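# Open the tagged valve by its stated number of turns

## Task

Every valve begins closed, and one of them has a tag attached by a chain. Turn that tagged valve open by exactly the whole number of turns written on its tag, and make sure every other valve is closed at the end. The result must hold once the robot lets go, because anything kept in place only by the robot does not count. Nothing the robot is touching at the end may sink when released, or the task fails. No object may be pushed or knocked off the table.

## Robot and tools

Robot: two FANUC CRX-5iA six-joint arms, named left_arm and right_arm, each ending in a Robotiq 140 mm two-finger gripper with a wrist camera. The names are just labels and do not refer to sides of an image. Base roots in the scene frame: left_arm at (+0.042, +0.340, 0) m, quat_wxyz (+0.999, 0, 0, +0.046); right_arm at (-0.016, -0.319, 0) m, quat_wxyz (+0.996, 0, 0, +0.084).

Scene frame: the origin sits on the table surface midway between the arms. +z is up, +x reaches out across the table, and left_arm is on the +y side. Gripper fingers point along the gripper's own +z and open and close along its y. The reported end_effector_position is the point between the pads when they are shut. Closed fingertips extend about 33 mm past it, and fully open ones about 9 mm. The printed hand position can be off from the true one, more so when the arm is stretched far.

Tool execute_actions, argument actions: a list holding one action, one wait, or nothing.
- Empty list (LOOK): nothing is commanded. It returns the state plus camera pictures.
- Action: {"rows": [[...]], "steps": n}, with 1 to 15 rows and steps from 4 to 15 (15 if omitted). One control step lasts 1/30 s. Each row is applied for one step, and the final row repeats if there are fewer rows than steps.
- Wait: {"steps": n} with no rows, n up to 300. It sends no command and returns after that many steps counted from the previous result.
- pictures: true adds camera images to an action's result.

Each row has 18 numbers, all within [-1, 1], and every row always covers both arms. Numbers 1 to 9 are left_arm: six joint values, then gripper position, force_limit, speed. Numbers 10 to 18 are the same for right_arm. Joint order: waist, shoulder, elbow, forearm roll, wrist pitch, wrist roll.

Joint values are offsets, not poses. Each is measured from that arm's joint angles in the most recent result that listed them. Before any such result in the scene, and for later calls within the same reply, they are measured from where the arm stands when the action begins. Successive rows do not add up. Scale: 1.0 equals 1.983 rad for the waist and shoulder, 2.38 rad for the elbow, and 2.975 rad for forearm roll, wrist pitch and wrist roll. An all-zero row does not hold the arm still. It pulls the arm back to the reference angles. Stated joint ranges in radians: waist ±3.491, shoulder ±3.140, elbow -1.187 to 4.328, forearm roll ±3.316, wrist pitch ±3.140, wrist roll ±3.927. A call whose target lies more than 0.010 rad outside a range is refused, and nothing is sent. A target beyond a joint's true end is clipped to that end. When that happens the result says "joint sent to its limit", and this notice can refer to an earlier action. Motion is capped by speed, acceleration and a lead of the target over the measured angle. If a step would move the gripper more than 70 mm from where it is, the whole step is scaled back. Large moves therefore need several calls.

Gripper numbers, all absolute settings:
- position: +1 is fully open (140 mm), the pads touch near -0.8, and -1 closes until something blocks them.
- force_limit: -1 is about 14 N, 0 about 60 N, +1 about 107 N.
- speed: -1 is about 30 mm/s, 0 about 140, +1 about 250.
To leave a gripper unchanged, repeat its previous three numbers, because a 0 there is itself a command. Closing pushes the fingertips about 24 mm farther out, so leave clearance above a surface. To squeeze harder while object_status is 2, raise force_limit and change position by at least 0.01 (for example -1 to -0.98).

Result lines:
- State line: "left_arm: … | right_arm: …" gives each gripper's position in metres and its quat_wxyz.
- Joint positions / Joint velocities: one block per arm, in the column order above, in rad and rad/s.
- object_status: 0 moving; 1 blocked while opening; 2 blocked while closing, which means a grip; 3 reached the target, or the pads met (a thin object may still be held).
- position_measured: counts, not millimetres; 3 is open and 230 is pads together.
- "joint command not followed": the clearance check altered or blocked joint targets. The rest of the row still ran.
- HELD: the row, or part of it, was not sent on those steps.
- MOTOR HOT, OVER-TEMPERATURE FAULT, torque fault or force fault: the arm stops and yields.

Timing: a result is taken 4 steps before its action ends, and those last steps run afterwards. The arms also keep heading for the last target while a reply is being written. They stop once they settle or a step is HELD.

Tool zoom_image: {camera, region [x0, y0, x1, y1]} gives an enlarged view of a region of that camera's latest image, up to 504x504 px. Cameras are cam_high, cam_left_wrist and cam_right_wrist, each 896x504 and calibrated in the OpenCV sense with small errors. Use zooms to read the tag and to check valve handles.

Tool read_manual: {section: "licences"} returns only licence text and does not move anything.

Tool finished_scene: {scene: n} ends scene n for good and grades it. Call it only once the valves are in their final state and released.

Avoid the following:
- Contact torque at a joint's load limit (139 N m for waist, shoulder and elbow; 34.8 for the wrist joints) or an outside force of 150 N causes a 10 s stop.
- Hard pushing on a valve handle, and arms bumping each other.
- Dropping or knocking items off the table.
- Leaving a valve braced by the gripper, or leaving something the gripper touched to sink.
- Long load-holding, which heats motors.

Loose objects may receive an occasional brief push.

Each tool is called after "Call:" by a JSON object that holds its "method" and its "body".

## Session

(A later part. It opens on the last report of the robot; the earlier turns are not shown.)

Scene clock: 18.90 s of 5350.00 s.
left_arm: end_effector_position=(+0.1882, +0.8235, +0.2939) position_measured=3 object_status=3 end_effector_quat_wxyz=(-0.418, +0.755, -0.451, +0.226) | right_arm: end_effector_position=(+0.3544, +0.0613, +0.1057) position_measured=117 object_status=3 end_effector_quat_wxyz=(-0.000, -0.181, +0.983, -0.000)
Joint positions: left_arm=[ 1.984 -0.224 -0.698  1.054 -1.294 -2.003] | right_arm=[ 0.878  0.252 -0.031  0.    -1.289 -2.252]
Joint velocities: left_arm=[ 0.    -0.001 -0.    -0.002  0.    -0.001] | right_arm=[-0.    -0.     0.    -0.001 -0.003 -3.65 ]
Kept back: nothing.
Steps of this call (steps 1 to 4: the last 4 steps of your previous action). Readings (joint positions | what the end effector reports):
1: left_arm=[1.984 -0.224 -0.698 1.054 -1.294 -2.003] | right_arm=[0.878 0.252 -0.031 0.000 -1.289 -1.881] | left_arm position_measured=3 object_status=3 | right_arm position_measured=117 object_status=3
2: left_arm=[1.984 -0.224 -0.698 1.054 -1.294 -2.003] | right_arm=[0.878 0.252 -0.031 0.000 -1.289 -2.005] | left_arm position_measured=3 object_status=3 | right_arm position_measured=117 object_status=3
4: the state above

Call:
{"method": "execute_actions", "body": {"actions": [{"rows":[[0,0,0,0,0,0,1,0,0,0,0,0,0,0,-0.5573,0.1,1,1]],"steps":15}]}}

Call:
{"method": "execute_actions", "body": {"actions": [{"steps":1}]}}

Scene clock: 19.47 s of 5350.00 s.
left_arm: end_effector_position=(+0.1882, +0.8235, +0.2939) position_measured=3 object_status=3 end_effector_quat_wxyz=(-0.418, +0.755, -0.451, +0.226) | right_arm: end_effector_position=(+0.3544, +0.0613, +0.1057) position_measured=117 object_status=3 end_effector_quat_wxyz=(+0.000, +0.556, +0.831, -0.000)
Joint positions: left_arm=[ 1.984 -0.224 -0.698  1.054 -1.294 -2.003] | right_arm=[ 0.878  0.252 -0.031  0.    -1.289 -3.796]
Joint velocities: left_arm=[-0.001  0.002  0.    -0.002 -0.     0.001] | right_arm=[-0.001 -0.    -0.     0.     0.001 -1.308]
Steps of this call (steps 1 to 6: the robot went on to your last target; steps 7 to 17: the first 11 steps of this action). Readings (joint positions | what the end effector reports):
7: left_arm=[1.984 -0.224 -0.698 1.054 -1.294 -2.003] | right_arm=[0.878 0.252 -0.031 0.000 -1.289 -3.004] | left_arm position_measured=3 object_status=3 | right_arm position_measured=117 object_status=3
8: left_arm=[1.984 -0.224 -0.698 1.054 -1.294 -2.003] | right_arm=[0.878 0.252 -0.031 0.000 -1.289 -3.087] | left_arm position_measured=3 object_status=3 | right_arm position_measured=117 object_status=3
10: left_arm=[1.984 -0.224 -0.698 1.054 -1.294 -2.003] | right_arm=[0.878 0.252 -0.031 0.000 -1.289 -3.274] | left_arm position_measured=3 object_status=3 | right_arm position_measured=117 object_status=3
14: left_arm=[1.984 -0.224 -0.698 1.054 -1.294 -2.003] | right_arm=[0.878 0.252 -0.031 0.000 -1.289 -3.623] | left_arm position_measured=3 object_status=3 | right_arm position_measured=117 object_status=3
17: the state above

Scene clock: 19.60 s of 5350.00 s.
left_arm: end_effector_position=(+0.1882, +0.8235, +0.2939) position_measured=3 object_status=3 end_effector_quat_wxyz=(-0.418, +0.755, -0.451, +0.226) | right_arm: end_effector_position=(+0.3544, +0.0613, +0.1057) position_measured=117 object_status=3 end_effector_quat_wxyz=(+0.000, +0.600, +0.800, -0.000)
Joint positions: left_arm=[ 1.984 -0.224 -0.698  1.054 -1.294 -2.003] | right_arm=[ 0.878  0.252 -0.031  0.    -1.289 -3.904]
Joint velocities: left_arm=[ 0.001 -0.001 -0.     0.001  0.    -0.002] | right_arm=[ 0.    -0.    -0.001 -0.    -0.    -0.284]
Kept back: nothing.
Steps of this call (steps 1 to 4: the last 4 steps of your previous action). Readings (joint positions | what the end effector reports):
1: left_arm=[1.984 -0.224 -0.698 1.054 -1.294 -2.003] | right_arm=[0.878 0.252 -0.031 0.000 -1.289 -3.836] | left_arm position_measured=3 object_status=3 | right_arm position_measured=117 object_status=3
2: left_arm=[1.984 -0.224 -0.698 1.054 -1.294 -2.003] | right_arm=[0.878 0.252 -0.031 0.000 -1.289 -3.867] | left_arm position_measured=3 object_status=3 | right_arm position_measured=117 object_status=3
4: the state above

Call:
{"method": "execute_actions", "body": {"actions": [{"rows":[[0,0,0,0,0,0,1,0,0,0,0,0,0,0,-0.002,-1,1,0.6]],"steps":14}]}}

Call:
{"method": "execute_actions", "body": {"actions": [{"rows":[[0,0,0,0,0,0,1,0,0,0,0,0,0,0,1,-1,1,0.6]],"steps":15}]}}

Call:
{"method": "execute_actions", "body": {"actions": [{"rows":[[0,0,0,0,0,0,1,0,0,0,0,0,0,0,1,-1,1,0.6]],"steps":15}]}}

Call:
{"method": "execute_actions", "body": {"actions": [{"rows":[[0,0,0,0,0,0,1,0,0,0,0,0,0,0,1,-1,1,0.6]],"steps":15}]}}

Call:
{"method": "execute_actions", "body": {"actions": [{"rows":[[0,0,0,0,0,0,1,0,0,0,0,0,0,0,1,-1,1,0.6]],"steps":15}]}}

Call:
{"method": "execute_actions", "body": {"actions": [{"steps":1}]}}

Scene clock: 23.80 s of 5350.00 s.
left_arm: end_effector_position=(+0.1882, +0.8235, +0.2939) position_measured=3 object_status=3 end_effector_quat_wxyz=(-0.418, +0.755, -0.451, +0.226) | right_arm: end_effector_position=(+0.3544, +0.0613, +0.1058) position_measured=164 object_status=0 end_effector_quat_wxyz=(+0.000, +0.602, +0.798, -0.000)
Joint positions: left_arm=[ 1.984 -0.224 -0.698  1.054 -1.294 -2.003] | right_arm=[ 0.878  0.251 -0.031  0.    -1.289 -3.91 ]
Joint velocities: left_arm=[-0.001 -0.     0.    -0.002 -0.    -0.002] | right_arm=[-0.     0.    -0.    -0.003  0.001  0.003]
Steps of this call (steps 1 to 30: the robot went on to your last target; steps 31 to 90: nothing new was sent; then 0.87 s passed at rest; steps 91 to 100: the first 10 steps of this action). Readings (joint positions | what the end effector reports):
91: left_arm=[1.984 -0.224 -0.698 1.054 -1.294 -2.003] | right_arm=[0.878 0.252 -0.031 0.000 -1.289 -3.910] | left_arm position_measured=3 object_status=3 | right_arm position_measured=117 object_status=0
92: left_arm=[1.984 -0.224 -0.698 1.054 -1.294 -2.003] | right_arm=[0.878 0.252 -0.031 0.000 -1.289 -3.910] | left_arm position_measured=3 object_status=3 | right_arm position_measured=120 object_status=0
94: left_arm=[1.984 -0.224 -0.698 1.054 -1.294 -2.003] | right_arm=[0.878 0.252 -0.031 0.000 -1.289 -3.910] | left_arm position_measured=3 object_status=3 | right_arm position_measured=143 object_status=0
98: left_arm=[1.984 -0.224 -0.698 1.054 -1.294 -2.003] | right_arm=[0.878 0.251 -0.031 0.000 -1.289 -3.910] | left_arm position_measured=3 object_status=3 | right_arm position_measured=164 object_status=0
100: the state above

Scene clock: 24.30 s of 5350.00 s.
left_arm: end_effector_position=(+0.1882, +0.8235, +0.2939) position_measured=3 object_status=3 end_effector_quat_wxyz=(-0.418, +0.755, -0.451, +0.226) | right_arm: end_effector_position=(+0.3544, +0.0613, +0.1058) position_measured=164 object_status=2 end_effector_quat_wxyz=(-0.000, +0.419, +0.908, -0.000)
Joint positions: left_arm=[ 1.984 -0.224 -0.698  1.054 -1.294 -2.003] | right_arm=[ 0.878  0.252 -0.031  0.    -1.289 -3.481]
Joint velocities: left_arm=[ 0.    -0.001  0.    -0.     0.     0.   ] | right_arm=[ 0.001  0.002 -0.001 -0.001  0.     2.536]
Steps of this call (steps 1 to 4: the last 4 steps of your previous action; steps 5 to 15: the first 11 steps of this action, its rows measured from where the robot was after step 4). Readings (joint positions | what the end effector reports):
4: left_arm=[1.984 -0.224 -0.698 1.054 -1.294 -2.003] | right_arm=[0.878 0.251 -0.031 0.000 -1.289 -3.910] | left_arm position_measured=3 object_status=3 | right_arm position_measured=164 object_status=2
5: left_arm=[1.984 -0.224 -0.698 1.054 -1.294 -2.003] | right_arm=[0.878 0.251 -0.031 0.000 -1.289 -3.910] | left_arm position_measured=3 object_status=3 | right_arm position_measured=164 object_status=2
6: left_arm=[1.984 -0.224 -0.698 1.054 -1.294 -2.003] | right_arm=[0.878 0.251 -0.031 0.000 -1.289 -3.905] | left_arm position_measured=3 object_status=3 | right_arm position_measured=164 object_status=2
8: left_arm=[1.984 -0.224 -0.698 1.054 -1.294 -2.003] | right_arm=[0.878 0.252 -0.031 0.000 -1.289 -3.872] | left_arm position_measured=3 object_status=3 | right_arm position_measured=164 object_status=2
12: left_arm=[1.984 -0.224 -0.698 1.054 -1.294 -2.003] | right_arm=[0.878 0.252 -0.031 0.000 -1.289 -3.701] | left_arm position_measured=3 object_status=3 | right_arm position_measured=164 object_status=2
15: the state above

Scene clock: 24.80 s of 5350.00 s.
left_arm: end_effector_position=(+0.1882, +0.8235, +0.2939) position_measured=3 object_status=3 end_effector_quat_wxyz=(-0.418, +0.755, -0.451, +0.226) | right_arm: end_effector_position=(+0.3544, +0.0612, +0.1057) position_measured=164 object_status=2 end_effector_quat_wxyz=(-0.000, -0.441, +0.898, -0.000)
Joint positions: left_arm=[ 1.984 -0.224 -0.698  1.054 -1.294 -2.003] | right_arm=[ 0.878  0.252 -0.031  0.    -1.289 -1.705]
Joint velocities: left_arm=[ 0.001  0.001  0.    -0.001  0.     0.   ] | right_arm=[ 0.    -0.     0.     0.001 -0.001  3.651]
Steps of this call (steps 1 to 4: the last 4 steps of your previous action; steps 5 to 15: the first 11 steps of this action, its rows measured from where the robot was after step 4). Readings (joint positions | what the end effector reports):
4: left_arm=[1.984 -0.224 -0.698 1.054 -1.294 -2.003] | right_arm=[0.878 0.252 -0.031 0.000 -1.289 -3.066] | left_arm position_measured=3 object_status=3 | right_arm position_measured=164 object_status=2
5: left_arm=[1.984 -0.224 -0.698 1.054 -1.294 -2.003] | right_arm=[0.878 0.252 -0.031 0.000 -1.289 -2.942] | left_arm position_measured=3 object_status=3 | right_arm position_measured=164 object_status=2
6: left_arm=[1.984 -0.224 -0.698 1.054 -1.294 -2.003] | right_arm=[0.878 0.252 -0.031 0.000 -1.289 -2.818] | left_arm position_measured=3 object_status=3 | right_arm position_measured=164 object_status=2
8: left_arm=[1.984 -0.224 -0.698 1.054 -1.294 -2.003] | right_arm=[0.878 0.252 -0.031 0.000 -1.289 -2.570] | left_arm position_measured=3 object_status=3 | right_arm position_measured=164 object_status=2
12: left_arm=[1.984 -0.224 -0.698 1.054 -1.294 -2.003] | right_arm=[0.878 0.252 -0.031 0.000 -1.289 -2.076] | left_arm position_measured=3 object_status=3 | right_arm position_measured=164 object_status=2
15: the state above

Scene clock: 25.30 s of 5350.00 s.
left_arm: end_effector_position=(+0.1882, +0.8235, +0.2939) position_measured=3 object_status=3 end_effector_quat_wxyz=(-0.418, +0.755, -0.451, +0.226) | right_arm: end_effector_position=(+0.3544, +0.0612, +0.1057) position_measured=164 object_status=2 end_effector_quat_wxyz=(+0.000, +0.983, -0.186, -0.000)
Joint positions: left_arm=[ 1.984 -0.224 -0.698  1.054 -1.294 -2.003] | right_arm=[ 0.878  0.252 -0.031  0.    -1.289  0.15 ]
Joint velocities: left_arm=[-0.001  0.     0.     0.     0.    -0.001] | right_arm=[ 0.    -0.    -0.001 -0.    -0.     3.651]
Steps of this call (steps 1 to 4: the last 4 steps of your previous action; steps 5 to 15: the first 11 steps of this action, its rows measured from where the robot was after step 4). Readings (joint positions | what the end effector reports):
4: left_arm=[1.984 -0.224 -0.698 1.054 -1.294 -2.003] | right_arm=[0.878 0.252 -0.031 0.000 -1.289 -1.210] | left_arm position_measured=3 object_status=3 | right_arm position_measured=164 object_status=2
5: left_arm=[1.984 -0.224 -0.698 1.054 -1.294 -2.003] | right_arm=[0.878 0.252 -0.031 0.000 -1.289 -1.086] | left_arm position_measured=3 object_status=3 | right_arm position_measured=164 object_status=2
6: left_arm=[1.984 -0.224 -0.698 1.054 -1.294 -2.003] | right_arm=[0.878 0.252 -0.031 0.000 -1.289 -0.962] | left_arm position_measured=3 object_status=3 | right_arm position_measured=164 object_status=2
8: left_arm=[1.984 -0.224 -0.698 1.054 -1.294 -2.003] | right_arm=[0.878 0.252 -0.031 0.000 -1.289 -0.715] | left_arm position_measured=3 object_status=3 | right_arm position_measured=164 object_status=2
12: left_arm=[1.984 -0.224 -0.698 1.054 -1.294 -2.003] | right_arm=[0.878 0.252 -0.031 0.000 -1.289 -0.221] | left_arm position_measured=3 object_status=3 | right_arm position_measured=164 object_status=2
15: the state above

Scene clock: 25.80 s of 5350.00 s.
left_arm: end_effector_position=(+0.1882, +0.8235, +0.2939) position_measured=3 object_status=3 end_effector_quat_wxyz=(-0.418, +0.755, -0.451, +0.226) | right_arm: end_effector_position=(+0.3544, +0.0612, +0.1057) position_measured=164 object_status=2 end_effector_quat_wxyz=(+0.000, +0.738, +0.675, -0.000)
Joint positions: left_arm=[ 1.984 -0.224 -0.698  1.054 -1.294 -2.003] | right_arm=[ 0.878  0.252 -0.031  0.    -1.289  2.006]
Joint velocities: left_arm=[-0.001  0.    -0.    -0.001  0.     0.   ] | right_arm=[-0.     0.     0.001 -0.001  0.001  3.651]
Steps of this call (steps 1 to 4: the last 4 steps of your previous action; steps 5 to 15: the first 11 steps of this action, its rows measured from where the robot was after step 4). Readings (joint positions | what the end effector reports):
4: left_arm=[1.984 -0.224 -0.698 1.054 -1.294 -2.003] | right_arm=[0.878 0.252 -0.031 0.000 -1.289 0.645] | left_arm position_measured=3 object_status=3 | right_arm position_measured=164 object_status=2
5: left_arm=[1.984 -0.224 -0.698 1.054 -1.294 -2.003] | right_arm=[0.878 0.252 -0.031 0.000 -1.289 0.769] | left_arm position_measured=3 object_status=3 | right_arm position_measured=164 object_status=2
6: left_arm=[1.984 -0.224 -0.698 1.054 -1.294 -2.003] | right_arm=[0.878 0.252 -0.031 0.000 -1.289 0.893] | left_arm position_measured=3 object_status=3 | right_arm position_measured=164 object_status=2
8: left_arm=[1.984 -0.224 -0.698 1.054 -1.294 -2.003] | right_arm=[0.878 0.252 -0.031 0.000 -1.289 1.140] | left_arm position_measured=3 object_status=3 | right_arm position_measured=164 object_status=2
12: left_arm=[1.984 -0.224 -0.698 1.054 -1.294 -2.003] | right_arm=[0.878 0.252 -0.031 0.000 -1.289 1.635] | left_arm position_measured=3 object_status=3 | right_arm position_measured=164 object_status=2
15: the state above

Scene clock: 25.93 s of 5350.00 s.
left_arm: end_effector_position=(+0.1882, +0.8235, +0.2939) position_measured=3 object_status=3 end_effector_quat_wxyz=(-0.418, +0.755, -0.451, +0.226) | right_arm: end_effector_position=(+0.3544, +0.0612, +0.1057) position_measured=164 object_status=2 end_effector_quat_wxyz=(+0.000, +0.551, +0.835, -0.000)
Joint positions: left_arm=[ 1.984 -0.224 -0.698  1.054 -1.294 -2.003] | right_arm=[ 0.878  0.252 -0.031  0.    -1.289  2.5  ]
Joint velocities: left_arm=[-0.    -0.    -0.     0.001 -0.    -0.   ] | right_arm=[-0.    -0.     0.     0.001  0.001  3.65 ]
Kept back: nothing.
Steps of this call (steps 1 to 4: the last 4 steps of your previous action). Readings (joint positions | what the end effector reports):
1: left_arm=[1.984 -0.224 -0.698 1.054 -1.294 -2.003] | right_arm=[0.878 0.252 -0.031 0.000 -1.289 2.129] | left_arm position_measured=3 object_status=3 | right_arm position_measured=164 object_status=2
2: left_arm=[1.984 -0.224 -0.698 1.054 -1.294 -2.003] | right_arm=[0.878 0.252 -0.031 0.000 -1.289 2.253] | left_arm position_measured=3 object_status=3 | right_arm position_measured=164 object_status=2
4: the state above

Call:
{"method": "execute_actions", "body": {"actions": [{"rows":[[0,0,0,0,0,0,1,0,0,0,0,0,0,0,0.474,-1,1,0.6]],"steps":15}]}}

Call:
{"method": "execute_actions", "body": {"actions": [{"steps":7}], "pictures": true}}

Call:
{"method": "zoom_image", "body": {"camera": "cam_right_wrist", "region": [380, 180, 550, 350]}}

Scene clock: 26.40 s of 5350.00 s.
left_arm: end_effector_position=(+0.1882, +0.8235, +0.2939) position_measured=3 object_status=3 end_effector_quat_wxyz=(-0.418, +0.755, -0.451, +0.226) | right_arm: end_effector_position=(+0.3544, +0.0612, +0.1057) position_measured=164 object_status=2 end_effector_quat_wxyz=(-0.000, -0.070, +0.998, -0.000)
Joint positions: left_arm=[ 1.984 -0.224 -0.698  1.054 -1.294 -2.003] | right_arm=[ 0.878  0.252 -0.031  0.    -1.289  3.806]
Joint velocities: left_arm=[-0.     0.001 -0.     0.    -0.    -0.001] | right_arm=[-0.     0.     0.001 -0.    -0.002  1.25 ]
Steps of this call (steps 1 to 3: the robot went on to your last target; steps 4 to 14: the first 11 steps of this action). Readings (joint positions | what the end effector reports):
4: left_arm=[1.984 -0.224 -0.698 1.054 -1.294 -2.003] | right_arm=[0.878 0.252 -0.031 0.000 -1.289 2.973] | left_arm position_measured=3 object_status=3 | right_arm position_measured=164 object_status=2
5: left_arm=[1.984 -0.224 -0.698 1.054 -1.294 -2.003] | right_arm=[0.878 0.252 -0.031 0.000 -1.289 3.081] | left_arm position_measured=3 object_status=3 | right_arm position_measured=164 object_status=2
7: left_arm=[1.984 -0.224 -0.698 1.054 -1.294 -2.003] | right_arm=[0.878 0.252 -0.031 0.000 -1.289 3.296] | left_arm position_measured=3 object_status=3 | right_arm position_measured=164 object_status=2
11: left_arm=[1.984 -0.224 -0.698 1.054 -1.294 -2.003] | right_arm=[0.878 0.252 -0.031 0.000 -1.289 3.639] | left_arm position_measured=3 object_status=3 | right_arm position_measured=164 object_status=2
14: the state above

Scene clock: 26.63 s of 5350.00 s.
left_arm: end_effector_position=(+0.1882, +0.8235, +0.2939) position_measured=3 object_status=3 end_effector_quat_wxyz=(-0.418, +0.755, -0.451, +0.226) | right_arm: end_effector_position=(+0.3544, +0.0612, +0.1057) position_measured=164 object_status=2 end_effector_quat_wxyz=(-0.000, -0.122, +0.993, -0.000)
Joint positions: left_arm=[ 1.984 -0.224 -0.698  1.054 -1.294 -2.003] | right_arm=[ 0.878  0.252 -0.031  0.    -1.289  3.91 ]
Joint velocities: left_arm=[ 0.001  0.     0.     0.     0.001 -0.001] | right_arm=[-0.002  0.    -0.     0.     0.     0.001]
Kept back: nothing.
Steps of this call (steps 1 to 4: the last 4 steps of your previous action; steps 5 to 7: the robot went on to your last target). Readings (joint positions | what the end effector reports):
1: left_arm=[1.984 -0.224 -0.698 1.054 -1.294 -2.003] | right_arm=[0.878 0.252 -0.031 0.000 -1.289 3.844] | left_arm position_measured=3 object_status=3 | right_arm position_measured=164 object_status=2
2: left_arm=[1.984 -0.224 -0.698 1.054 -1.294 -2.003] | right_arm=[0.878 0.252 -0.031 0.000 -1.289 3.873] | left_arm position_measured=3 object_status=3 | right_arm position_measured=164 object_status=2
4: left_arm=[1.984 -0.224 -0.698 1.054 -1.294 -2.003] | right_arm=[0.878 0.252 -0.031 0.000 -1.289 3.906] | left_arm position_measured=3 object_status=3 | right_arm position_measured=164 object_status=2
7: the state above
camera_calibration (this result's frames):
cam_left_wrist: T_world_to_cam=[[-0.512994, -0.270877, -0.814532, 0.546807], [-0.757361, 0.589463, 0.280959, -0.418561], [0.404032, 0.761025, -0.507542, -0.358208], [0, 0, 0, 1]] pos_world=[0.108235, 0.667449, 0.381184]
cam_right_wrist: T_world_to_cam=[[-0.278424, 0.95896, -0.0536229, 0.0552253], [0.894974, 0.279299, 0.347871, -0.366325], [0.348571, 0.0488647, -0.936008, 0.162201], [0, 0, 0, 1]] pos_world=[0.286689, 0.0414294, 0.282217]

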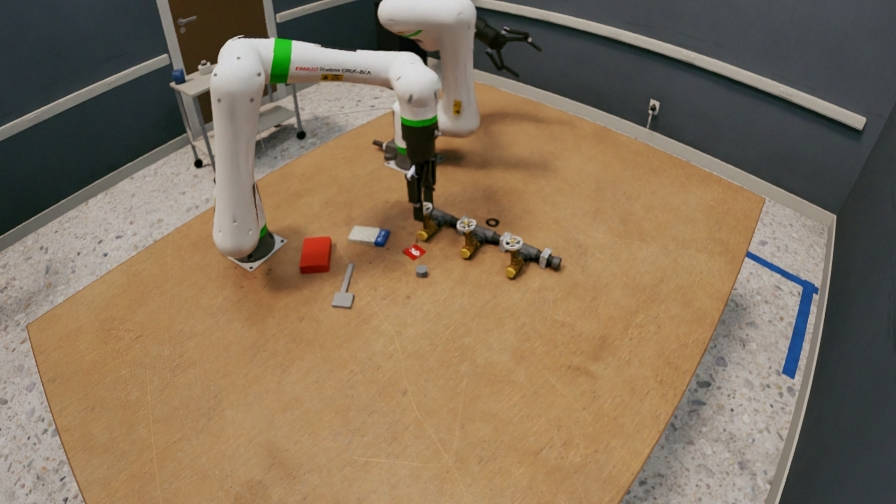

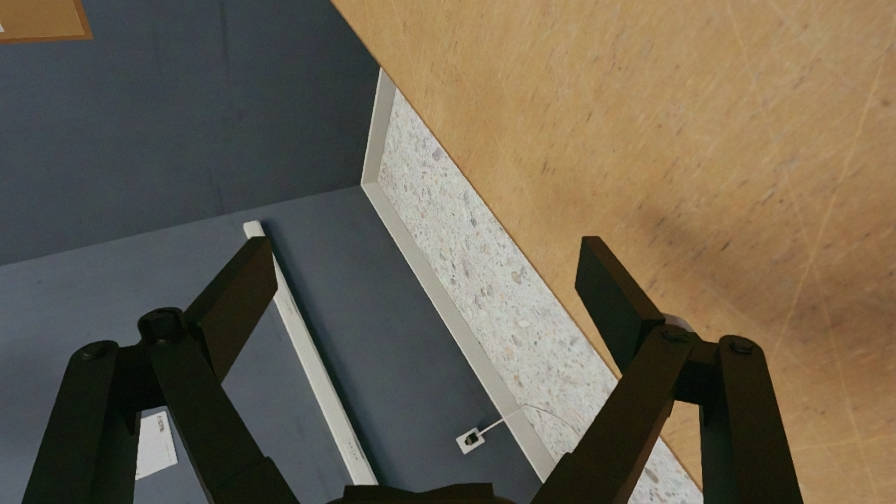

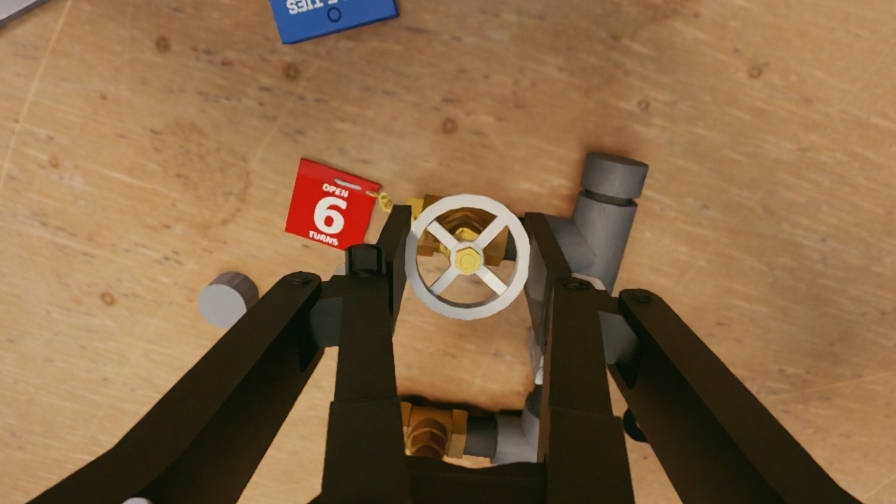

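Region (380, 180, 550, 350) of cam_right_wrist's 896x504 image, scaled by 2.965, with more detail than that image has.

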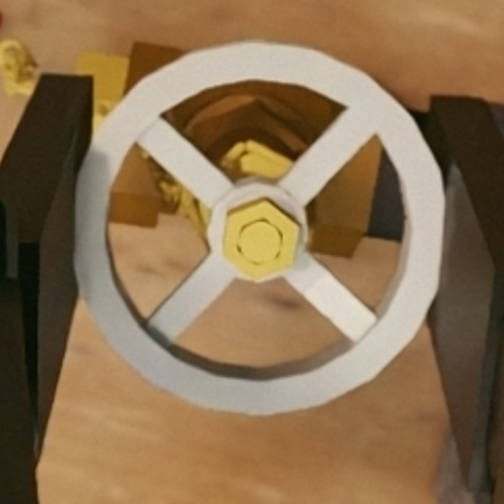

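Call:
{"method": "execute_actions", "body": {"actions": [{"rows":[[0,0,0,0,0,0,1,0,0,0,0,0,0,0,0,0.1,1,1],[0,0,0,0,0,0,1,0,0,0,0,0,0,0,0,0.1,1,1],[0,0,0,0,0,0,1,0,0,0,0,0,0,0,-1,0.1,1,1]],"steps":15}]}}

Call:
{"method": "execute_actions", "body": {"actions": [{"rows":[[0,0,0,0,0,0,1,0,0,0,0,0,0,0,-1,0.1,1,1]],"steps":15}]}}

Call:
{"method": "execute_actions", "body": {"actions": [{"rows":[[0,0,0,0,0,0,1,0,0,0,0,0,0,0,-1,0.1,1,1]],"steps":15}]}}

Call:
{"method": "execute_actions", "body": {"actions": [{"rows":[[0,0,0,0,0,0,1,0,0,0,0,0,0,0,-1,0.1,1,1]],"steps":15}]}}

Call:
{"method": "execute_actions", "body": {"actions": [{"steps":1}]}}

Scene clock: 27.33 s of 5350.00 s.
left_arm: end_effector_position=(+0.1882, +0.8235, +0.2939) position_measured=3 object_status=3 end_effector_quat_wxyz=(-0.418, +0.755, -0.451, +0.226) | right_arm: end_effector_position=(+0.3543, +0.0613, +0.1057) position_measured=117 object_status=0 end_effector_quat_wxyz=(-0.000, +0.015, +1.000, -0.000)
Joint positions: left_arm=[ 1.984 -0.224 -0.698  1.054 -1.294 -2.003] | right_arm=[ 0.878  0.252 -0.031 -0.    -1.289  3.637]
Joint velocities: left_arm=[ 0.001  0.001 -0.    -0.001  0.    -0.001] | right_arm=[-0.001 -0.     0.    -0.    -0.001 -2.021]
From where the robot then was, a joint's target lay farther than a number of 1.0 reaches, so one or more steps of this call were cut to that.
Steps of this call (steps 1 to 10: the robot went on to your last target; steps 11 to 21: the first 11 steps of this action). Readings (joint positions | what the end effector reports):
11: left_arm=[1.984 -0.224 -0.698 1.054 -1.294 -2.003] | right_arm=[0.878 0.252 -0.031 0.000 -1.289 3.910] | left_arm position_measured=3 object_status=3 | right_arm position_measured=164 object_status=0
12: left_arm=[1.984 -0.224 -0.698 1.054 -1.294 -2.003] | right_arm=[0.878 0.252 -0.031 0.000 -1.289 3.910] | left_arm position_measured=3 object_status=3 | right_arm position_measured=164 object_status=0
14: left_arm=[1.984 -0.224 -0.698 1.054 -1.294 -2.003] | right_arm=[0.878 0.252 -0.031 -0.000 -1.288 3.907] | left_arm position_measured=3 object_status=3 | right_arm position_measured=141 object_status=0
18: left_arm=[1.984 -0.224 -0.698 1.054 -1.294 -2.003] | right_arm=[0.878 0.252 -0.031 -0.000 -1.289 3.805] | left_arm position_measured=3 object_status=3 | right_arm position_measured=117 object_status=0
21: the state above

Scene clock: 27.83 s of 5350.00 s.
left_arm: end_effector_position=(+0.1882, +0.8235, +0.2939) position_measured=3 object_status=3 end_effector_quat_wxyz=(-0.418, +0.755, -0.451, +0.226) | right_arm: end_effector_position=(+0.3544, +0.0612, +0.1057) position_measured=117 object_status=3 end_effector_quat_wxyz=(+0.000, +0.756, +0.655, -0.000)
Joint positions: left_arm=[ 1.984 -0.224 -0.698  1.054 -1.294 -2.003] | right_arm=[ 0.878  0.252 -0.031  0.    -1.289  1.952]
Joint velocities: left_arm=[ 0.     0.    -0.     0.001 -0.001  0.001] | right_arm=[ 0.   -0.   -0.   -0.   -0.   -3.65]
Steps of this call (steps 1 to 4: the last 4 steps of your previous action; steps 5 to 15: the first 11 steps of this action, its rows measured from where the robot was after step 4). Readings (joint positions | what the end effector reports):
4: left_arm=[1.984 -0.224 -0.698 1.054 -1.294 -2.003] | right_arm=[0.878 0.252 -0.031 0.000 -1.289 3.292] | left_arm position_measured=3 object_status=3 | right_arm position_measured=117 object_status=3
5: left_arm=[1.984 -0.224 -0.698 1.054 -1.294 -2.003] | right_arm=[0.878 0.252 -0.031 0.000 -1.289 3.183] | left_arm position_measured=3 object_status=3 | right_arm position_measured=117 object_status=3
6: left_arm=[1.984 -0.224 -0.698 1.054 -1.294 -2.003] | right_arm=[0.878 0.252 -0.031 0.000 -1.289 3.067] | left_arm position_measured=3 object_status=3 | right_arm position_measured=117 object_status=3
8: left_arm=[1.984 -0.224 -0.698 1.054 -1.294 -2.003] | right_arm=[0.878 0.252 -0.031 0.000 -1.289 2.818] | left_arm position_measured=3 object_status=3 | right_arm position_measured=117 object_status=3
12: left_arm=[1.984 -0.224 -0.698 1.054 -1.294 -2.003] | right_arm=[0.878 0.252 -0.031 0.000 -1.289 2.323] | left_arm position_measured=3 object_status=3 | right_arm position_measured=117 object_status=3
15: the state above

Scene clock: 28.33 s of 5350.00 s.
left_arm: end_effector_position=(+0.1882, +0.8235, +0.2939) position_measured=3 object_status=3 end_effector_quat_wxyz=(-0.418, +0.755, -0.451, +0.226) | right_arm: end_effector_position=(+0.3544, +0.0612, +0.1057) position_measured=117 object_status=3 end_effector_quat_wxyz=(+0.000, +0.977, -0.212, -0.000)
Joint positions: left_arm=[ 1.984 -0.224 -0.698  1.054 -1.294 -2.003] | right_arm=[ 0.878  0.252 -0.031  0.    -1.289  0.097]
Joint velocities: left_arm=[ 0.001  0.001  0.    -0.002 -0.     0.001] | right_arm=[-0.     0.    -0.     0.001  0.002 -3.65 ]
Steps of this call (steps 1 to 4: the last 4 steps of your previous action; steps 5 to 15: the first 11 steps of this action, its rows measured from where the robot was after step 4). Readings (joint positions | what the end effector reports):
4: left_arm=[1.984 -0.224 -0.698 1.054 -1.294 -2.003] | right_arm=[0.878 0.252 -0.031 0.000 -1.289 1.458] | left_arm position_measured=3 object_status=3 | right_arm position_measured=117 object_status=3
5: left_arm=[1.984 -0.224 -0.698 1.054 -1.294 -2.003] | right_arm=[0.878 0.252 -0.031 0.000 -1.289 1.334] | left_arm position_measured=3 object_status=3 | right_arm position_measured=117 object_status=3
6: left_arm=[1.984 -0.224 -0.698 1.054 -1.294 -2.003] | right_arm=[0.878 0.252 -0.031 0.000 -1.289 1.210] | left_arm position_measured=3 object_status=3 | right_arm position_measured=117 object_status=3
8: left_arm=[1.984 -0.224 -0.698 1.054 -1.294 -2.003] | right_arm=[0.878 0.252 -0.031 0.000 -1.289 0.963] | left_arm position_measured=3 object_status=3 | right_arm position_measured=117 object_status=3
12: left_arm=[1.984 -0.224 -0.698 1.054 -1.294 -2.003] | right_arm=[0.878 0.252 -0.031 0.000 -1.289 0.468] | left_arm position_measured=3 object_status=3 | right_arm position_measured=117 object_status=3
15: the state above

Scene clock: 28.83 s of 5350.00 s.
left_arm: end_effector_position=(+0.1882, +0.8235, +0.2939) position_measured=3 object_status=3 end_effector_quat_wxyz=(-0.418, +0.755, -0.451, +0.226) | right_arm: end_effector_position=(+0.3544, +0.0612, +0.1057) position_measured=117 object_status=3 end_effector_quat_wxyz=(-0.000, -0.417, +0.909, -0.000)
Joint positions: left_arm=[ 1.984 -0.224 -0.698  1.054 -1.294 -2.003] | right_arm=[ 0.878  0.252 -0.031  0.    -1.289 -1.758]
Joint velocities: left_arm=[ 0.001  0.001 -0.     0.    -0.     0.   ] | right_arm=[-0.    -0.    -0.     0.001  0.001 -3.65 ]
Steps of this call (steps 1 to 4: the last 4 steps of your previous action; steps 5 to 15: the first 11 steps of this action, its rows measured from where the robot was after step 4). Readings (joint positions | what the end effector reports):
4: left_arm=[1.984 -0.224 -0.698 1.054 -1.294 -2.003] | right_arm=[0.878 0.252 -0.031 0.000 -1.289 -0.397] | left_arm position_measured=3 object_status=3 | right_arm position_measured=117 object_status=3
5: left_arm=[1.984 -0.224 -0.698 1.054 -1.294 -2.003] | right_arm=[0.878 0.252 -0.031 0.000 -1.289 -0.521] | left_arm position_measured=3 object_status=3 | right_arm position_measured=117 object_status=3
6: left_arm=[1.984 -0.224 -0.698 1.054 -1.294 -2.003] | right_arm=[0.878 0.252 -0.031 0.000 -1.289 -0.645] | left_arm position_measured=3 object_status=3 | right_arm position_measured=117 object_status=3
8: left_arm=[1.984 -0.224 -0.698 1.054 -1.294 -2.003] | right_arm=[0.878 0.252 -0.031 0.000 -1.289 -0.892] | left_arm position_measured=3 object_status=3 | right_arm position_measured=117 object_status=3
12: left_arm=[1.984 -0.224 -0.698 1.054 -1.294 -2.003] | right_arm=[0.878 0.252 -0.031 0.000 -1.289 -1.387] | left_arm position_measured=3 object_status=3 | right_arm position_measured=117 object_status=3
15: the state above

Scene clock: 28.97 s of 5350.00 s.
left_arm: end_effector_position=(+0.1882, +0.8235, +0.2939) position_measured=3 object_status=3 end_effector_quat_wxyz=(-0.418, +0.755, -0.451, +0.226) | right_arm: end_effector_position=(+0.3544, +0.0612, +0.1057) position_measured=117 object_status=3 end_effector_quat_wxyz=(-0.000, -0.181, +0.983, -0.000)
Joint positions: left_arm=[ 1.984 -0.224 -0.698  1.054 -1.294 -2.003] | right_arm=[ 0.878  0.252 -0.031  0.    -1.289 -2.252]
Joint velocities: left_arm=[-0.001  0.    -0.    -0.     0.    -0.001] | right_arm=[ 0.001 -0.     0.    -0.001  0.001 -3.65 ]
Kept back: nothing.
Steps of this call (steps 1 to 4: the last 4 steps of your previous action). Readings (joint positions | what the end effector reports):
1: left_arm=[1.984 -0.224 -0.698 1.054 -1.294 -2.003] | right_arm=[0.878 0.252 -0.031 0.000 -1.289 -1.881] | left_arm position_measured=3 object_status=3 | right_arm position_measured=117 object_status=3
2: left_arm=[1.984 -0.224 -0.698 1.054 -1.294 -2.003] | right_arm=[0.878 0.252 -0.031 0.000 -1.289 -2.005] | left_arm position_measured=3 object_status=3 | right_arm position_measured=117 object_status=3
4: the state above

Call:
{"method": "execute_actions", "body": {"actions": [{"rows":[[0,0,0,0,0,0,1,0,0,0,0,0,0,0,-0.5573,0.1,1,1]],"steps":15}]}}

Call:
{"method": "execute_actions", "body": {"actions": [{"rows":[[0,0,0,0,0,0,1,0,0,0,0,0,0,0,-0.004,-1,1,0.6]],"steps":13}]}}

Call:
{"method": "execute_actions", "body": {"actions": [{"rows":[[0,0,0,0,0,0,1,0,0,0,0,0,0,0,1,-1,1,0.6]],"steps":15}]}}

Call:
{"method": "execute_actions", "body": {"actions": [{"rows":[[0,0,0,0,0,0,1,0,0,0,0,0,0,0,1,-1,1,0.6]],"steps":15}]}}

Call:
{"method": "execute_actions", "body": {"actions": [{"rows":[[0,0,0,0,0,0,1,0,0,0,0,0,0,0,1,-1,1,0.6]],"steps":15}]}}

Call:
{"method": "execute_actions", "body": {"actions": [{"rows":[[0,0,0,0,0,0,1,0,0,0,0,0,0,0,1,-1,1,0.6]],"steps":15}]}}

Call:
{"method": "execute_actions", "body": {"actions": [{"steps":1}]}}

Scene clock: 29.67 s of 5350.00 s.
left_arm: end_effector_position=(+0.1882, +0.8235, +0.2939) position_measured=3 object_status=3 end_effector_quat_wxyz=(-0.418, +0.755, -0.451, +0.226) | right_arm: end_effector_position=(+0.3544, +0.0612, +0.1057) position_measured=117 object_status=3 end_effector_quat_wxyz=(+0.000, +0.576, +0.817, -0.000)
Joint positions: left_arm=[ 1.984 -0.224 -0.698  1.054 -1.294 -2.003] | right_arm=[ 0.878  0.252 -0.031  0.    -1.289 -3.845]
Joint velocities: left_arm=[-0.001  0.     0.    -0.001 -0.    -0.002] | right_arm=[-0.001  0.     0.     0.    -0.001 -0.984]
Steps of this call (steps 1 to 10: the robot went on to your last target; steps 11 to 21: the first 11 steps of this action). Readings (joint positions | what the end effector reports):
11: left_arm=[1.984 -0.224 -0.698 1.054 -1.294 -2.003] | right_arm=[0.878 0.252 -0.031 0.000 -1.289 -3.255] | left_arm position_measured=3 object_status=3 | right_arm position_measured=117 object_status=3
12: left_arm=[1.984 -0.224 -0.698 1.054 -1.294 -2.003] | right_arm=[0.878 0.252 -0.031 0.000 -1.289 -3.302] | left_arm position_measured=3 object_status=3 | right_arm position_measured=117 object_status=3
14: left_arm=[1.984 -0.224 -0.698 1.054 -1.294 -2.003] | right_arm=[0.878 0.252 -0.031 0.000 -1.289 -3.420] | left_arm position_measured=3 object_status=3 | right_arm position_measured=117 object_status=3
18: left_arm=[1.984 -0.224 -0.698 1.054 -1.294 -2.003] | right_arm=[0.878 0.252 -0.031 0.000 -1.289 -3.706] | left_arm position_measured=3 object_status=3 | right_arm position_measured=117 object_status=3
21: the state above

Scene clock: 30.10 s of 5350.00 s.
left_arm: end_effector_position=(+0.1882, +0.8235, +0.2939) position_measured=3 object_status=3 end_effector_quat_wxyz=(-0.418, +0.755, -0.451, +0.226) | right_arm: end_effector_position=(+0.3544, +0.0612, +0.1058) position_measured=164 object_status=0 end_effector_quat_wxyz=(+0.000, +0.607, +0.795, -0.000)
Joint positions: left_arm=[ 1.984 -0.224 -0.698  1.054 -1.294 -2.003] | right_arm=[ 0.878  0.251 -0.031  0.    -1.289 -3.922]
Joint velocities: left_arm=[ 0.001 -0.001  0.    -0.001 -0.    -0.001] | right_arm=[-0.     0.     0.001  0.001  0.002 -0.   ]
Steps of this call (steps 1 to 4: the last 4 steps of your previous action; steps 5 to 13: the first 9 steps of this action, its rows measured from where the robot was after step 4). Readings (joint positions | what the end effector reports):
4: left_arm=[1.984 -0.224 -0.698 1.054 -1.294 -2.003] | right_arm=[0.878 0.252 -0.031 0.000 -1.289 -3.910] | left_arm position_measured=3 object_status=3 | right_arm position_measured=117 object_status=3
5: left_arm=[1.984 -0.224 -0.698 1.054 -1.294 -2.003] | right_arm=[0.878 0.252 -0.031 0.000 -1.289 -3.910] | left_arm position_measured=3 object_status=3 | right_arm position_measured=117 object_status=0
6: left_arm=[1.984 -0.224 -0.698 1.054 -1.294 -2.003] | right_arm=[0.878 0.252 -0.031 0.000 -1.289 -3.914] | left_arm position_measured=3 object_status=3 | right_arm position_measured=120 object_status=0
8: left_arm=[1.984 -0.224 -0.698 1.054 -1.294 -2.003] | right_arm=[0.878 0.252 -0.031 0.000 -1.289 -3.921] | left_arm position_measured=3 object_status=3 | right_arm position_measured=143 object_status=0
12: left_arm=[1.984 -0.224 -0.698 1.054 -1.294 -2.003] | right_arm=[0.878 0.251 -0.031 0.000 -1.289 -3.922] | left_arm position_measured=3 object_status=3 | right_arm position_measured=164 object_status=0
13: the state above

Scene clock: 30.60 s of 5350.00 s.
left_arm: end_effector_position=(+0.1882, +0.8235, +0.2939) position_measured=3 object_status=3 end_effector_quat_wxyz=(-0.418, +0.755, -0.451, +0.226) | right_arm: end_effector_position=(+0.3544, +0.0612, +0.1057) position_measured=164 object_status=2 end_effector_quat_wxyz=(+0.000, +0.429, +0.903, -0.000)
Joint positions: left_arm=[ 1.984 -0.224 -0.698  1.054 -1.294 -2.003] | right_arm=[ 0.878  0.252 -0.031  0.    -1.289 -3.504]
Joint velocities: left_arm=[-0.002 -0.     0.     0.001 -0.     0.001] | right_arm=[-0.     0.001  0.     0.001 -0.001  2.504]
Steps of this call (steps 1 to 4: the last 4 steps of your previous action; steps 5 to 15: the first 11 steps of this action, its rows measured from where the robot was after step 4). Readings (joint positions | what the end effector reports):
4: left_arm=[1.984 -0.224 -0.698 1.054 -1.294 -2.003] | right_arm=[0.878 0.252 -0.031 0.000 -1.289 -3.922] | left_arm position_measured=3 object_status=3 | right_arm position_measured=164 object_status=0
5: left_arm=[1.984 -0.224 -0.698 1.054 -1.294 -2.003] | right_arm=[0.878 0.252 -0.031 0.000 -1.289 -3.922] | left_arm position_measured=3 object_status=3 | right_arm position_measured=164 object_status=2
6: left_arm=[1.984 -0.224 -0.698 1.054 -1.294 -2.003] | right_arm=[0.878 0.252 -0.031 0.000 -1.289 -3.919] | left_arm position_measured=3 object_status=3 | right_arm position_measured=164 object_status=2
8: left_arm=[1.984 -0.224 -0.698 1.054 -1.294 -2.003] | right_arm=[0.878 0.252 -0.031 0.000 -1.289 -3.887] | left_arm position_measured=3 object_status=3 | right_arm position_measured=164 object_status=2
12: left_arm=[1.984 -0.224 -0.698 1.054 -1.294 -2.003] | right_arm=[0.878 0.252 -0.031 0.000 -1.289 -3.720] | left_arm position_measured=3 object_status=3 | right_arm position_measured=164 object_status=2
15: the state above

Scene clock: 31.10 s of 5350.00 s.
left_arm: end_effector_position=(+0.1882, +0.8235, +0.2939) position_measured=3 object_status=3 end_effector_quat_wxyz=(-0.418, +0.755, -0.451, +0.226) | right_arm: end_effector_position=(+0.3544, +0.0612, +0.1057) position_measured=164 object_status=2 end_effector_quat_wxyz=(-0.000, -0.428, +0.904, -0.000)
Joint positions: left_arm=[ 1.984 -0.224 -0.698  1.054 -1.294 -2.003] | right_arm=[ 0.878  0.252 -0.031  0.    -1.289 -1.732]
Joint velocities: left_arm=[ 0.    -0.001 -0.     0.     0.     0.   ] | right_arm=[-0.001  0.     0.001  0.     0.001  3.651]
Steps of this call (steps 1 to 4: the last 4 steps of your previous action; steps 5 to 15: the first 11 steps of this action, its rows measured from where the robot was after step 4). Readings (joint positions | what the end effector reports):
4: left_arm=[1.984 -0.224 -0.698 1.054 -1.294 -2.003] | right_arm=[0.878 0.252 -0.031 0.000 -1.289 -3.093] | left_arm position_measured=3 object_status=3 | right_arm position_measured=164 object_status=2
5: left_arm=[1.984 -0.224 -0.698 1.054 -1.294 -2.003] | right_arm=[0.878 0.252 -0.031 0.000 -1.289 -2.970] | left_arm position_measured=3 object_status=3 | right_arm position_measured=164 object_status=2
6: left_arm=[1.984 -0.224 -0.698 1.054 -1.294 -2.003] | right_arm=[0.878 0.252 -0.031 0.000 -1.289 -2.845] | left_arm position_measured=3 object_status=3 | right_arm position_measured=164 object_status=2
8: left_arm=[1.984 -0.224 -0.698 1.054 -1.294 -2.003] | right_arm=[0.878 0.252 -0.031 0.000 -1.289 -2.598] | left_arm position_measured=3 object_status=3 | right_arm position_measured=164 object_status=2
12: left_arm=[1.984 -0.224 -0.698 1.054 -1.294 -2.003] | right_arm=[0.878 0.252 -0.031 0.000 -1.289 -2.103] | left_arm position_measured=3 object_status=3 | right_arm position_measured=164 object_status=2
15: the state above

Scene clock: 31.60 s of 5350.00 s.
left_arm: end_effector_position=(+0.1882, +0.8235, +0.2939) position_measured=3 object_status=3 end_effector_quat_wxyz=(-0.418, +0.755, -0.451, +0.226) | right_arm: end_effector_position=(+0.3544, +0.0612, +0.1056) position_measured=164 object_status=2 end_effector_quat_wxyz=(+0.000, +0.980, -0.199, -0.000)
Joint positions: left_arm=[ 1.984 -0.224 -0.698  1.054 -1.294 -2.003] | right_arm=[ 0.878  0.252 -0.031  0.    -1.289  0.123]
Joint velocities: left_arm=[ 0.    -0.     0.    -0.     0.     0.001] | right_arm=[ 0.002  0.     0.    -0.001 -0.003  3.651]
Steps of this call (steps 1 to 4: the last 4 steps of your previous action; steps 5 to 15: the first 11 steps of this action, its rows measured from where the robot was after step 4). Readings (joint positions | what the end effector reports):
4: left_arm=[1.984 -0.224 -0.698 1.054 -1.294 -2.003] | right_arm=[0.878 0.252 -0.031 0.000 -1.289 -1.237] | left_arm position_measured=3 object_status=3 | right_arm position_measured=164 object_status=2
5: left_arm=[1.984 -0.224 -0.698 1.054 -1.294 -2.003] | right_arm=[0.878 0.252 -0.031 0.000 -1.289 -1.114] | left_arm position_measured=3 object_status=3 | right_arm position_measured=164 object_status=2
6: left_arm=[1.984 -0.224 -0.698 1.054 -1.294 -2.003] | right_arm=[0.878 0.252 -0.031 0.000 -1.289 -0.990] | left_arm position_measured=3 object_status=3 | right_arm position_measured=164 object_status=2
8: left_arm=[1.984 -0.224 -0.698 1.054 -1.294 -2.003] | right_arm=[0.878 0.252 -0.031 0.000 -1.289 -0.743] | left_arm position_measured=3 object_status=3 | right_arm position_measured=164 object_status=2
12: left_arm=[1.984 -0.224 -0.698 1.054 -1.294 -2.003] | right_arm=[0.878 0.252 -0.031 0.000 -1.289 -0.248] | left_arm position_measured=3 object_status=3 | right_arm position_measured=164 object_status=2
15: the state above

Scene clock: 32.10 s of 5350.00 s.
left_arm: end_effector_position=(+0.1882, +0.8235, +0.2939) position_measured=3 object_status=3 end_effector_quat_wxyz=(-0.418, +0.755, -0.451, +0.226) | right_arm: end_effector_position=(+0.3544, +0.0612, +0.1057) position_measured=164 object_status=2 end_effector_quat_wxyz=(+0.000, +0.747, +0.664, -0.000)
Joint positions: left_arm=[ 1.984 -0.224 -0.698  1.054 -1.294 -2.003] | right_arm=[ 0.878  0.252 -0.031  0.    -1.289  1.978]
Joint velocities: left_arm=[ 0.001 -0.    -0.    -0.002 -0.    -0.   ] | right_arm=[-0.001  0.001  0.     0.    -0.001  3.65 ]
Steps of this call (steps 1 to 4: the last 4 steps of your previous action; steps 5 to 15: the first 11 steps of this action, its rows measured from where the robot was after step 4). Readings (joint positions | what the end effector reports):
4: left_arm=[1.984 -0.224 -0.698 1.054 -1.294 -2.003] | right_arm=[0.878 0.252 -0.031 0.000 -1.289 0.618] | left_arm position_measured=3 object_status=3 | right_arm position_measured=164 object_status=2
5: left_arm=[1.984 -0.224 -0.698 1.054 -1.294 -2.003] | right_arm=[0.878 0.252 -0.031 0.000 -1.289 0.741] | left_arm position_measured=3 object_status=3 | right_arm position_measured=164 object_status=2
6: left_arm=[1.984 -0.224 -0.698 1.054 -1.294 -2.003] | right_arm=[0.878 0.252 -0.031 0.000 -1.289 0.865] | left_arm position_measured=3 object_status=3 | right_arm position_measured=164 object_status=2
8: left_arm=[1.984 -0.224 -0.698 1.054 -1.294 -2.003] | right_arm=[0.878 0.252 -0.031 0.000 -1.289 1.112] | left_arm position_measured=3 object_status=3 | right_arm position_measured=164 object_status=2
12: left_arm=[1.984 -0.224 -0.698 1.054 -1.294 -2.003] | right_arm=[0.878 0.252 -0.031 0.000 -1.289 1.607] | left_arm position_measured=3 object_status=3 | right_arm position_measured=164 object_status=2
15: the state above

Scene clock: 32.23 s of 5350.00 s.
left_arm: end_effector_position=(+0.1882, +0.8235, +0.2939) position_measured=3 object_status=3 end_effector_quat_wxyz=(-0.418, +0.755, -0.451, +0.226) | right_arm: end_effector_position=(+0.3544, +0.0612, +0.1057) position_measured=164 object_status=2 end_effector_quat_wxyz=(+0.000, +0.562, +0.827, -0.000)
Joint positions: left_arm=[ 1.984 -0.224 -0.698  1.054 -1.294 -2.003] | right_arm=[ 0.878  0.252 -0.031  0.    -1.289  2.473]
Joint velocities: left_arm=[ 0.    -0.001 -0.    -0.002 -0.    -0.001] | right_arm=[ 0.     0.     0.     0.001 -0.002  3.65 ]
Kept back: nothing.
Steps of this call (steps 1 to 4: the last 4 steps of your previous action). Readings (joint positions | what the end effector reports):
1: left_arm=[1.984 -0.224 -0.698 1.054 -1.294 -2.003] | right_arm=[0.878 0.252 -0.031 0.000 -1.289 2.102] | left_arm position_measured=3 object_status=3 | right_arm position_measured=164 object_status=2
2: left_arm=[1.984 -0.224 -0.698 1.054 -1.294 -2.003] | right_arm=[0.878 0.252 -0.031 0.000 -1.289 2.226] | left_arm position_measured=3 object_status=3 | right_arm position_measured=164 object_status=2
4: the state above

To 3.915: 1.442/2.975=0.4847.

Call:
{"method": "execute_actions", "body": {"actions": [{"rows":[[0,0,0,0,0,0,1,0,0,0,0,0,0,0,0.4847,-1,1,0.6]],"steps":15}]}}

Call:
{"method": "execute_actions", "body": {"actions": [{"steps":7}], "pictures": true}}

Call:
{"method": "zoom_image", "body": {"camera": "cam_right_wrist", "region": [380, 180, 550, 350]}}

Scene clock: 32.73 s of 5350.00 s.
left_arm: end_effector_position=(+0.1882, +0.8235, +0.2939) position_measured=3 object_status=3 end_effector_quat_wxyz=(-0.418, +0.755, -0.451, +0.226) | right_arm: end_effector_position=(+0.3544, +0.0612, +0.1057) position_measured=164 object_status=2 end_effector_quat_wxyz=(-0.000, -0.082, +0.997, -0.000)
Joint positions: left_arm=[ 1.984 -0.224 -0.698  1.054 -1.294 -2.003] | right_arm=[ 0.878  0.252 -0.031  0.    -1.289  3.83 ]
Joint velocities: left_arm=[-0.001 -0.     0.     0.    -0.     0.   ] | right_arm=[ 0.    -0.    -0.     0.     0.002  1.122]
Steps of this call (steps 1 to 4: the robot went on to your last target; steps 5 to 15: the first 11 steps of this action). Readings (joint positions | what the end effector reports):
5: left_arm=[1.984 -0.224 -0.698 1.054 -1.294 -2.003] | right_arm=[0.878 0.252 -0.031 0.000 -1.289 3.048] | left_arm position_measured=3 object_status=3 | right_arm position_measured=164 object_status=2
6: left_arm=[1.984 -0.224 -0.698 1.054 -1.294 -2.003] | right_arm=[0.878 0.252 -0.031 0.000 -1.289 3.147] | left_arm position_measured=3 object_status=3 | right_arm position_measured=164 object_status=2
8: left_arm=[1.984 -0.224 -0.698 1.054 -1.294 -2.003] | right_arm=[0.878 0.252 -0.031 0.000 -1.289 3.351] | left_arm position_measured=3 object_status=3 | right_arm position_measured=164 object_status=2
12: left_arm=[1.984 -0.224 -0.698 1.054 -1.294 -2.003] | right_arm=[0.878 0.252 -0.031 0.000 -1.289 3.677] | left_arm position_measured=3 object_status=3 | right_arm position_measured=164 object_status=2
15: the state above

Scene clock: 32.97 s of 5350.00 s.
left_arm: end_effector_position=(+0.1882, +0.8235, +0.2939) position_measured=3 object_status=3 end_effector_quat_wxyz=(-0.418, +0.755, -0.451, +0.226) | right_arm: end_effector_position=(+0.3544, +0.0612, +0.1057) position_measured=164 object_status=2 end_effector_quat_wxyz=(-0.000, -0.124, +0.992, -0.000)
Joint positions: left_arm=[ 1.984 -0.224 -0.698  1.054 -1.294 -2.003] | right_arm=[ 0.878  0.252 -0.031  0.    -1.289  3.915]
Joint velocities: left_arm=[ 0.     0.    -0.    -0.001  0.    -0.   ] | right_arm=[-0.     0.     0.    -0.     0.     0.001]
Kept back: nothing.
Steps of this call (steps 1 to 4: the last 4 steps of your previous action; steps 5 to 7: the robot went on to your last target). Readings (joint positions | what the end effector reports):
1: left_arm=[1.984 -0.224 -0.698 1.054 -1.294 -2.003] | right_arm=[0.878 0.252 -0.031 0.000 -1.289 3.864] | left_arm position_measured=3 object_status=3 | right_arm position_measured=164 object_status=2
2: left_arm=[1.984 -0.224 -0.698 1.054 -1.294 -2.003] | right_arm=[0.878 0.252 -0.031 0.000 -1.289 3.889] | left_arm position_measured=3 object_status=3 | right_arm position_measured=164 object_status=2
4: left_arm=[1.984 -0.224 -0.698 1.054 -1.294 -2.003] | right_arm=[0.878 0.252 -0.031 0.000 -1.289 3.913] | left_arm position_measured=3 object_status=3 | right_arm position_measured=164 object_status=2
7: the state above
camera_calibration (this result's frames):
cam_left_wrist: T_world_to_cam=[[-0.512994, -0.270877, -0.814532, 0.546807], [-0.757361, 0.589463, 0.280958, -0.418561], [0.404032, 0.761025, -0.507542, -0.358209], [0, 0, 0, 1]] pos_world=[0.108235, 0.667449, 0.381184]
cam_right_wrist: T_world_to_cam=[[-0.282727, 0.95769, -0.053812, 0.0568989], [0.893716, 0.283384, 0.347801, -0.366108], [0.348335, 0.05024, -0.936023, 0.162195], [0, 0, 0, 1]] pos_world=[0.286785, 0.0411087, 0.282212]

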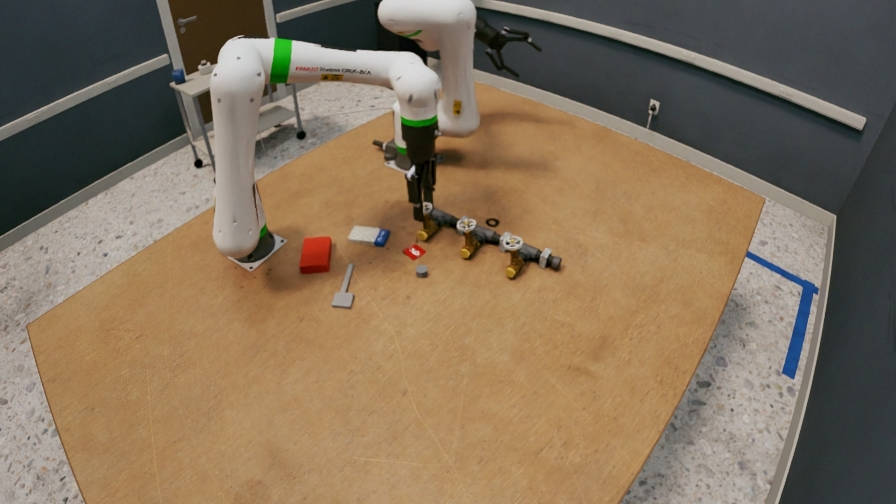

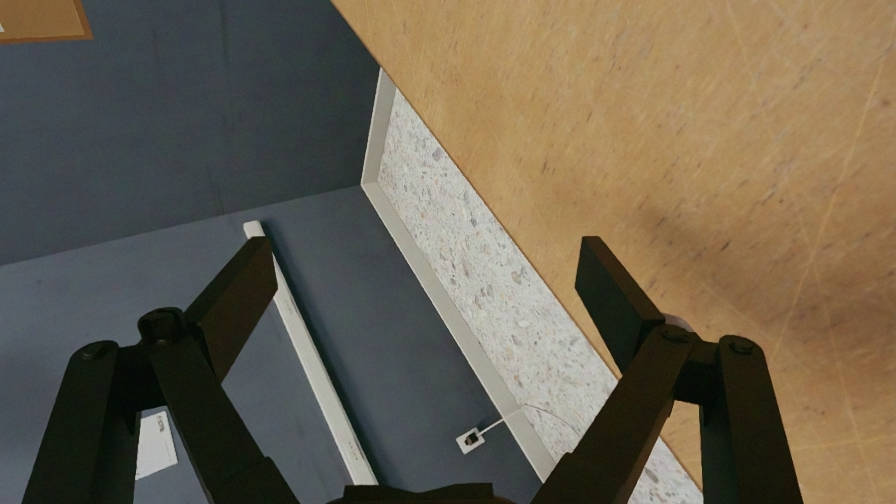

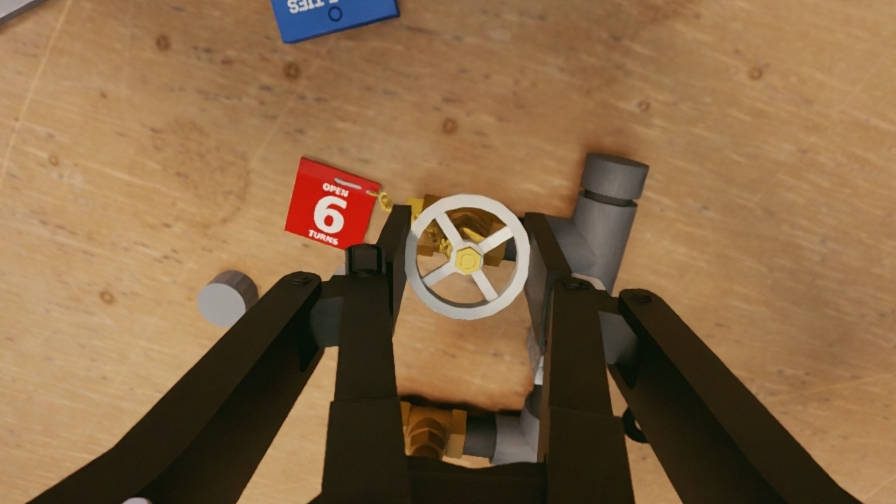

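Region (380, 180, 550, 350) of cam_right_wrist's 896x504 image, scaled by 2.965, with more detail than that image has.

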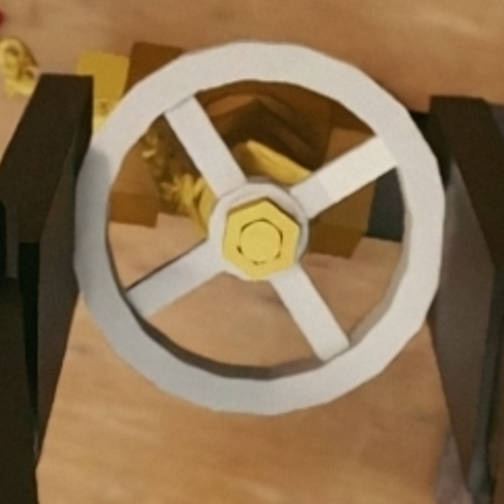

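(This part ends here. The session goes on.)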